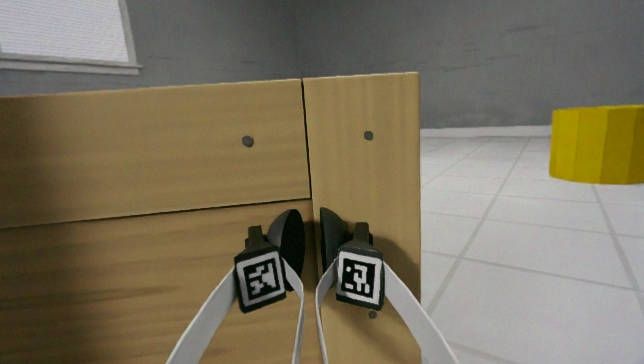

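Emit:
execute_actions:
  actions:
    - {"r2":{"joints":{"arm_m":0.08}}}
  cameras: []

Emit:
execute_actions:
  actions:
    - {"r2":{"base":{"rotate_rad":0.97},"joints":{"wrist_yaw_rad":3.1}}}
  cameras: []

Emit:
execute_actions:
  actions:
    - {"r2":{"base":{"translate_m":-0.35}}}
  cameras: ["r2_nav_camera"]

Scene clock: 1001.00 s.
r1.base_odometry: x=+3.021 y=+1.015 heading=-1.523 (m, m, rad; r1's odometry frame)
r1.turned_by_wheels: +0.000 (rad since the last result)
r1.turned_by_imu: +0.002 (rad since the last result)
r1.base_tilt: forward=-2.1 right=-0.3 (deg)
r1.lidar_m: - - 2.40 2.54 4.04 4.80 3.01 0.78 2.48 0.23 0.15 -
r1.head_depth_mm: 2417 2032 1743 1521 957 861 913 / 2405 1983 1718 1498 952 863 818 / 2398 2014 1713 1495 946 852 1098 / 2270 1968 1701 1490 942 852 897 / 2326 1956 1680 1476 932 843 798 / 2298 1932 1677 1476 1313 1187 1103 / 2282 1915 1654 1463 1302 1184 1078
r1.base_status: not commanded
r1.joint_positions: lift_m=+0.550 arm_m=+0.000 wrist_yaw_rad=+3.100 wrist_pitch_rad=-0.021 wrist_roll_rad=+0.017 gripper_m=+0.000 head_pan_rad=-0.005 head_tilt_rad=-1.090
r1.joint_status: not commanded
r1.on_its_own: left_wheel is at rest, and its effort (+23) is outside its rest range (-18 to +18)
r1.motor_effort: left_wheel=+23(23) right_wheel=+12(12) lift_m=+21(21) arm_m=-2(2) wrist_yaw_rad=+1(0) wrist_pitch_rad=+8(8) wrist_roll_rad=+0(0) gripper_m=-2(3) head_pan_rad=+3(2) head_tilt_rad=-4(5) (%)
r1.hand_pose: x=-0.0106 y=+0.1103 z=+0.6593 quat_wxyz=(+0.022, +0.713, -0.007, +0.701) (m; r1's base frame)
r1.wrist_depth_mm: - - - - - - - / - - - - - - - / - - - - - - - / - - - - - - - / - - - - - - - / - - - - - - - / - - - - - - -
r2.base_odometry: x=-0.575 y=-1.086 heading=+1.635 (m, m, rad; r2's odometry frame)
r2.turned_by_wheels: +0.000 (rad since the last result)
r2.turned_by_imu: -0.046 (rad since the last result)
r2.base_tilt: forward=-1.1 right=+1.8 (deg)
r2.lidar_m: 3.06 3.69 4.51 3.01 1.88 1.69 1.69 2.04 2.20 0.68 0.62 0.78
r2.head_depth_mm: 2319 2204 1884 1630 1442 1278 1150 / 2802 2228 1887 1619 1430 1272 1149 / 2767 2223 1859 1607 1417 1268 1156 / 2717 2205 1806 1605 1385 1273 - / 2682 2187 833 1254 1227 1205 1140 / 2672 2161 857 724 1214 1204 1125 / 2623 2152 1290 691 1269 1234 1113
r2.base_status: not commanded
r2.joint_positions: lift_m=+0.169 arm_m=+0.080 wrist_yaw_rad=+0.372 wrist_pitch_rad=-0.002 wrist_roll_rad=+0.000 gripper_m=+0.000 head_pan_rad=-1.571 head_tilt_rad=-0.893
r2.joint_status: all done
r2.on_its_own: wrist_yaw_rad is held at +0.371, not at your -0.030, by its stall guard, which is not easing now
r2.motor_effort: left_wheel=+1(14) right_wheel=+0(17) lift_m=+46(46) arm_m=-4(24) wrist_yaw_rad=-1(14) wrist_pitch_rad=+9(9) wrist_roll_rad=+0(0) gripper_m=-2(5) head_pan_rad=+1(1) head_tilt_rad=-2(3) (%)
r2.hand_pose: x=+0.0717 y=-0.4640 z=+0.2835 quat_wxyz=(+0.695, +0.132, -0.694, +0.130) (m; r2's base frame)
r2.wrist_depth_mm: - - - - - - - / - - - - - - - / 461 456 453 449 455 - - / 470 467 465 467 465 - - / 485 487 478 481 474 944 891 / 454 497 364 343 371 655 643 / 412 488 298 294 285 308 492
r3.base_odometry: x=-1.959 y=-3.037 heading=-1.541 (m, m, rad; r3's odometry frame)
r3.turned_by_wheels: +0.000 (rad since the last result)
r3.turned_by_imu: -0.001 (rad since the last result)
r3.base_tilt: forward=-0.7 right=+1.3 (deg)
r3.lidar_m: - - 0.15 0.20 4.95 4.61 0.68 2.10 2.09 0.20 0.15 -
r3.head_depth_mm: 1829 1643 1507 1379 1281 1183 - / 1831 1657 1517 1387 911 848 - / 1839 1658 1521 1394 915 847 - / 1858 1668 1517 1391 920 851 - / 1868 1678 1531 1387 919 863 - / 1854 1670 1518 1394 923 862 1138 / 1872 1684 1530 1414 920 865 1047
r3.base_status: not commanded
r3.joint_positions: lift_m=+0.500 arm_m=+0.001 wrist_yaw_rad=+3.100 wrist_pitch_rad=-0.022 wrist_roll_rad=+0.002 gripper_m=+0.000 head_pan_rad=+0.000 head_tilt_rad=-1.091
r3.joint_status: not commanded
r3.on_its_own: left_wheel is at rest, and its effort (+46) is outside its rest range (-18 to +18); right_wheel is at rest, and its effort (+28) is outside its rest range (-18 to +18)
r3.motor_effort: left_wheel=+46(45) right_wheel=+28(27) lift_m=+30(31) arm_m=+0(0) wrist_yaw_rad=+0(0) wrist_pitch_rad=+8(7) wrist_roll_rad=-1(1) gripper_m=-3(3) head_pan_rad=+0(0) head_tilt_rad=-7(6) (%)
r3.hand_pose: x=-0.0106 y=+0.1097 z=+0.6090 quat_wxyz=(+0.023, +0.707, -0.007, +0.706) (m; r3's base frame)
r3.wrist_depth_mm: - - - - - - - / - - - 345 - - - / - - - - - - - / - - - - - - - / - - - - - - - / - - - 793 550 564 - / 874 894 - 687 426 437 444
pictures: none
No camera images: the call's "cameras" was empty. Leave "cameras" out to get every camera's image.

Scene clock: 1003.47 s.
r1.base_odometry: x=+3.021 y=+1.015 heading=-1.523 (m, m, rad; r1's odometry frame)
r1.turned_by_wheels: +0.000 (rad since the last result)
r1.turned_by_imu: +0.001 (rad since the last result)
r1.base_tilt: forward=-2.0 right=-0.4 (deg)
r1.lidar_m: - - 2.40 2.53 4.06 4.80 3.02 0.78 2.48 0.23 0.15 -
r1.head_depth_mm: 2415 2045 1731 1512 958 865 912 / 2397 2009 1736 1519 953 857 815 / 2387 1998 1704 1505 943 854 1097 / 2292 1976 1696 1489 943 850 894 / 2314 1954 1682 1486 935 846 799 / 2316 1926 1677 1472 1319 1198 1106 / 2302 1925 1656 1473 1300 1191 1078
r1.base_status: not commanded
r1.joint_positions: lift_m=+0.550 arm_m=+0.000 wrist_yaw_rad=+3.100 wrist_pitch_rad=-0.021 wrist_roll_rad=+0.017 gripper_m=+0.000 head_pan_rad=-0.005 head_tilt_rad=-1.090
r1.joint_status: not commanded
r1.on_its_own: left_wheel is at rest, and its effort (+23) is outside its rest range (-18 to +18)
r1.motor_effort: left_wheel=+23(24) right_wheel=+12(12) lift_m=+21(22) arm_m=-2(1) wrist_yaw_rad=+1(1) wrist_pitch_rad=+8(8) wrist_roll_rad=+0(0) gripper_m=-1(3) head_pan_rad=+2(2) head_tilt_rad=-3(4) (%)
r1.hand_pose: x=-0.0106 y=+0.1103 z=+0.6593 quat_wxyz=(+0.022, +0.713, -0.007, +0.701) (m; r1's base frame)
r1.wrist_depth_mm: - - - - - - - / - - - - - - - / - - - - - - - / - - - - - - - / - - - - - - - / - - - - - - - / - - - - - - -
r2.base_odometry: x=-0.575 y=-1.086 heading=+2.605 (m, m, rad; r2's odometry frame)
r2.turned_by_wheels: +0.970 (rad since the last result)
r2.turned_by_imu: +0.984 (rad since the last result)
r2.base_tilt: forward=-1.1 right=+1.8 (deg)
r2.lidar_m: 4.49 3.38 1.96 1.69 1.69 1.95 2.22 0.77 0.62 0.78 3.02 3.50
r2.head_depth_mm: 2845 2263 1881 687 1207 1115 1136 / 2790 2260 1281 1197 1231 1144 1149 / 2765 2238 824 1258 1395 1244 1156 / 2730 2196 1259 1347 1278 1269 - / 2613 839 1727 1357 1284 1269 1128 / 2483 791 1701 1579 1372 1240 1123 / 2627 2126 1798 1572 1387 1237 1119
r2.base_status: done
r2.joint_positions: lift_m=+0.169 arm_m=+0.080 wrist_yaw_rad=+3.098 wrist_pitch_rad=-0.002 wrist_roll_rad=+0.000 gripper_m=+0.000 head_pan_rad=-1.571 head_tilt_rad=-0.893
r2.joint_status: all done
r2.motor_effort: left_wheel=-3(9) right_wheel=+1(6) lift_m=+46(46) arm_m=-4(4) wrist_yaw_rad=+2(2) wrist_pitch_rad=+8(8) wrist_roll_rad=+0(0) gripper_m=-1(2) head_pan_rad=+0(0) head_tilt_rad=-3(2) (%)
r2.hand_pose: x=-0.0101 y=+0.0307 z=+0.2835 quat_wxyz=(+0.017, +0.707, -0.014, +0.707) (m; r2's base frame)
r2.wrist_depth_mm: - - - - - - - / - - - - - - - / - - - - - - - / - - - - - - - / - - - - - 936 889 / 802 766 748 - 682 655 642 / 585 596 - - 524 513 496
r3.base_odometry: x=-1.959 y=-3.037 heading=-1.541 (m, m, rad; r3's odometry frame)
r3.turned_by_wheels: +0.000 (rad since the last result)
r3.turned_by_imu: +0.000 (rad since the last result)
r3.base_tilt: forward=-0.8 right=+1.2 (deg)
r3.lidar_m: - - 0.15 0.20 4.96 4.61 0.68 2.10 2.10 0.20 0.15 -
r3.head_depth_mm: 1824 1669 1500 1376 1284 1186 - / 1832 1665 1512 1389 910 847 - / 1842 1663 1509 1389 912 846 - / 1854 1659 1517 1392 918 848 - / 1857 1662 1524 1386 916 863 - / 1866 1662 1525 1402 921 862 1133 / 1867 1664 1529 1406 922 867 1050
r3.base_status: not commanded
r3.joint_positions: lift_m=+0.500 arm_m=+0.001 wrist_yaw_rad=+3.100 wrist_pitch_rad=-0.022 wrist_roll_rad=+0.002 gripper_m=+0.000 head_pan_rad=+0.000 head_tilt_rad=-1.091
r3.joint_status: not commanded
r3.on_its_own: left_wheel is at rest, and its effort (+46) is outside its rest range (-18 to +18); right_wheel is at rest, and its effort (+27) is outside its rest range (-18 to +18)
r3.motor_effort: left_wheel=+46(45) right_wheel=+27(28) lift_m=+30(30) arm_m=+0(0) wrist_yaw_rad=+0(0) wrist_pitch_rad=+8(7) wrist_roll_rad=-1(1) gripper_m=-3(3) head_pan_rad=+0(0) head_tilt_rad=-6(5) (%)
r3.hand_pose: x=-0.0106 y=+0.1097 z=+0.6090 quat_wxyz=(+0.023, +0.707, -0.007, +0.706) (m; r3's base frame)
r3.wrist_depth_mm: - - - - - - - / - - - 344 - - - / - - - - - - - / - - - - - - - / - - - - - - - / - - - 801 552 555 - / 887 896 - 678 425 439 445
pictures: none
No camera images: the call's "cameras" was empty. Leave "cameras" out to get every camera's image.

Scene clock: 1008.17 s.
r1.base_odometry: x=+3.021 y=+1.015 heading=-1.523 (m, m, rad; r1's odometry frame)
r1.turned_by_wheels: +0.000 (rad since the last result)
r1.turned_by_imu: +0.001 (rad since the last result)
r1.base_tilt: forward=-2.0 right=-0.4 (deg)
r1.lidar_m: - - 2.39 2.54 4.07 4.80 3.00 2.49 0.84 0.23 0.15 -
r1.head_depth_mm: 2440 2044 1744 1525 959 864 912 / 2409 2000 1712 1507 951 862 814 / 2369 1969 1711 1499 948 854 1100 / 2292 1976 1696 1480 942 849 894 / 2314 1954 1696 1485 932 840 800 / 2299 1933 1672 1461 1313 1192 1107 / 2288 1906 1663 1468 1305 1184 1082
r1.base_status: not commanded
r1.joint_positions: lift_m=+0.550 arm_m=+0.000 wrist_yaw_rad=+3.100 wrist_pitch_rad=-0.021 wrist_roll_rad=+0.017 gripper_m=+0.000 head_pan_rad=-0.005 head_tilt_rad=-1.090
r1.joint_status: not commanded
r1.on_its_own: left_wheel is at rest, and its effort (+24) is outside its rest range (-18 to +18)
r1.motor_effort: left_wheel=+24(24) right_wheel=+12(12) lift_m=+21(22) arm_m=-2(1) wrist_yaw_rad=+2(1) wrist_pitch_rad=+8(8) wrist_roll_rad=+0(0) gripper_m=-3(2) head_pan_rad=+2(2) head_tilt_rad=-4(4) (%)
r1.hand_pose: x=-0.0106 y=+0.1103 z=+0.6593 quat_wxyz=(+0.022, +0.713, -0.007, +0.701) (m; r1's base frame)
r1.wrist_depth_mm: - - - - - - - / - - - - - - - / - - - - - - - / - - - - - - - / - - - - - - - / - - - - - - - / - - - - - - -
r2.base_odometry: x=-0.274 y=-1.265 heading=+2.605 (m, m, rad; r2's odometry frame)
r2.turned_by_wheels: +0.000 (rad since the last result)
r2.turned_by_imu: -0.001 (rad since the last result)
r2.base_tilt: forward=-1.3 right=+1.9 (deg)
r2.lidar_m: 4.84 3.22 1.85 1.59 1.60 1.84 3.18 1.87 0.54 0.52 0.84 3.61
r2.head_depth_mm: 2830 2276 1885 1164 1385 1277 1152 / 2801 2237 1880 1137 1040 1248 1143 / 2761 2233 1860 744 1172 1136 1159 / 2647 2162 1323 711 1200 1120 - / 490 585 700 664 1166 1136 1128 / 2675 2157 1214 677 1326 1242 1122 / 2633 2161 1240 1349 1256 1235 1118
r2.base_status: done
r2.joint_positions: lift_m=+0.169 arm_m=+0.080 wrist_yaw_rad=+3.098 wrist_pitch_rad=-0.002 wrist_roll_rad=+0.000 gripper_m=+0.000 head_pan_rad=-1.571 head_tilt_rad=-0.893
r2.joint_status: not commanded
r2.motor_effort: left_wheel=-3(10) right_wheel=+2(2) lift_m=+47(46) arm_m=-4(4) wrist_yaw_rad=+2(2) wrist_pitch_rad=+8(9) wrist_roll_rad=+0(0) gripper_m=-2(3) head_pan_rad=+0(0) head_tilt_rad=-3(3) (%)
r2.hand_pose: x=-0.0103 y=+0.0307 z=+0.2835 quat_wxyz=(+0.016, +0.707, -0.014, +0.707) (m; r2's base frame)
r2.wrist_depth_mm: - - - - - - - / - - - - - - - / - - - - - - - / - - - - - - - / - - - - - 931 901 / 801 776 748 - 679 665 635 / 582 603 - - 524 515 492
r3.base_odometry: x=-1.959 y=-3.037 heading=-1.541 (m, m, rad; r3's odometry frame)
r3.turned_by_wheels: +0.000 (rad since the last result)
r3.turned_by_imu: +0.000 (rad since the last result)
r3.base_tilt: forward=-0.8 right=+1.3 (deg)
r3.lidar_m: - - 0.15 0.20 4.95 4.60 2.51 0.52 2.10 0.20 0.15 -
r3.head_depth_mm: 1824 1636 1498 1384 1273 1193 - / 1827 1669 1516 1386 911 845 - / 1850 1658 1509 1390 912 848 - / 1864 1664 1519 1395 916 848 - / 1851 1675 1514 1397 919 863 - / 1853 1673 1541 1396 917 865 1139 / 1875 1679 1528 1403 922 866 1048
r3.base_status: not commanded
r3.joint_positions: lift_m=+0.500 arm_m=+0.001 wrist_yaw_rad=+3.100 wrist_pitch_rad=-0.022 wrist_roll_rad=+0.002 gripper_m=+0.000 head_pan_rad=+0.000 head_tilt_rad=-1.091
r3.joint_status: not commanded
r3.on_its_own: left_wheel is at rest, and its effort (+46) is outside its rest range (-18 to +18); right_wheel is at rest, and its effort (+27) is outside its rest range (-18 to +18)
r3.motor_effort: left_wheel=+46(45) right_wheel=+27(27) lift_m=+30(30) arm_m=+0(0) wrist_yaw_rad=+0(0) wrist_pitch_rad=+8(7) wrist_roll_rad=-1(1) gripper_m=-3(3) head_pan_rad=+0(0) head_tilt_rad=-5(5) (%)
r3.hand_pose: x=-0.0106 y=+0.1097 z=+0.6090 quat_wxyz=(+0.023, +0.707, -0.007, +0.706) (m; r3's base frame)
r3.wrist_depth_mm: - - - - - - - / - - - 345 - - - / - - - - - - - / - - - - - - - / - - - - - - - / - - - 810 550 563 - / 877 901 - 686 428 435 444
pictures: r2_nav_camera (sideways: a quarter turn counterclockwise sets it upright)
Images, in order (width x height): r2_nav_camera 672x504.

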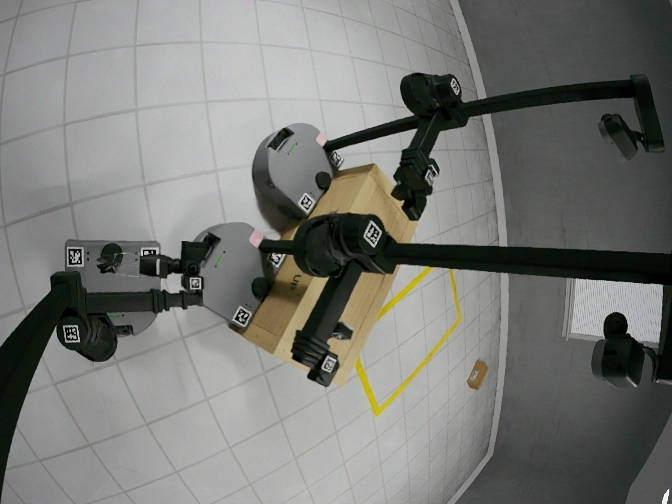

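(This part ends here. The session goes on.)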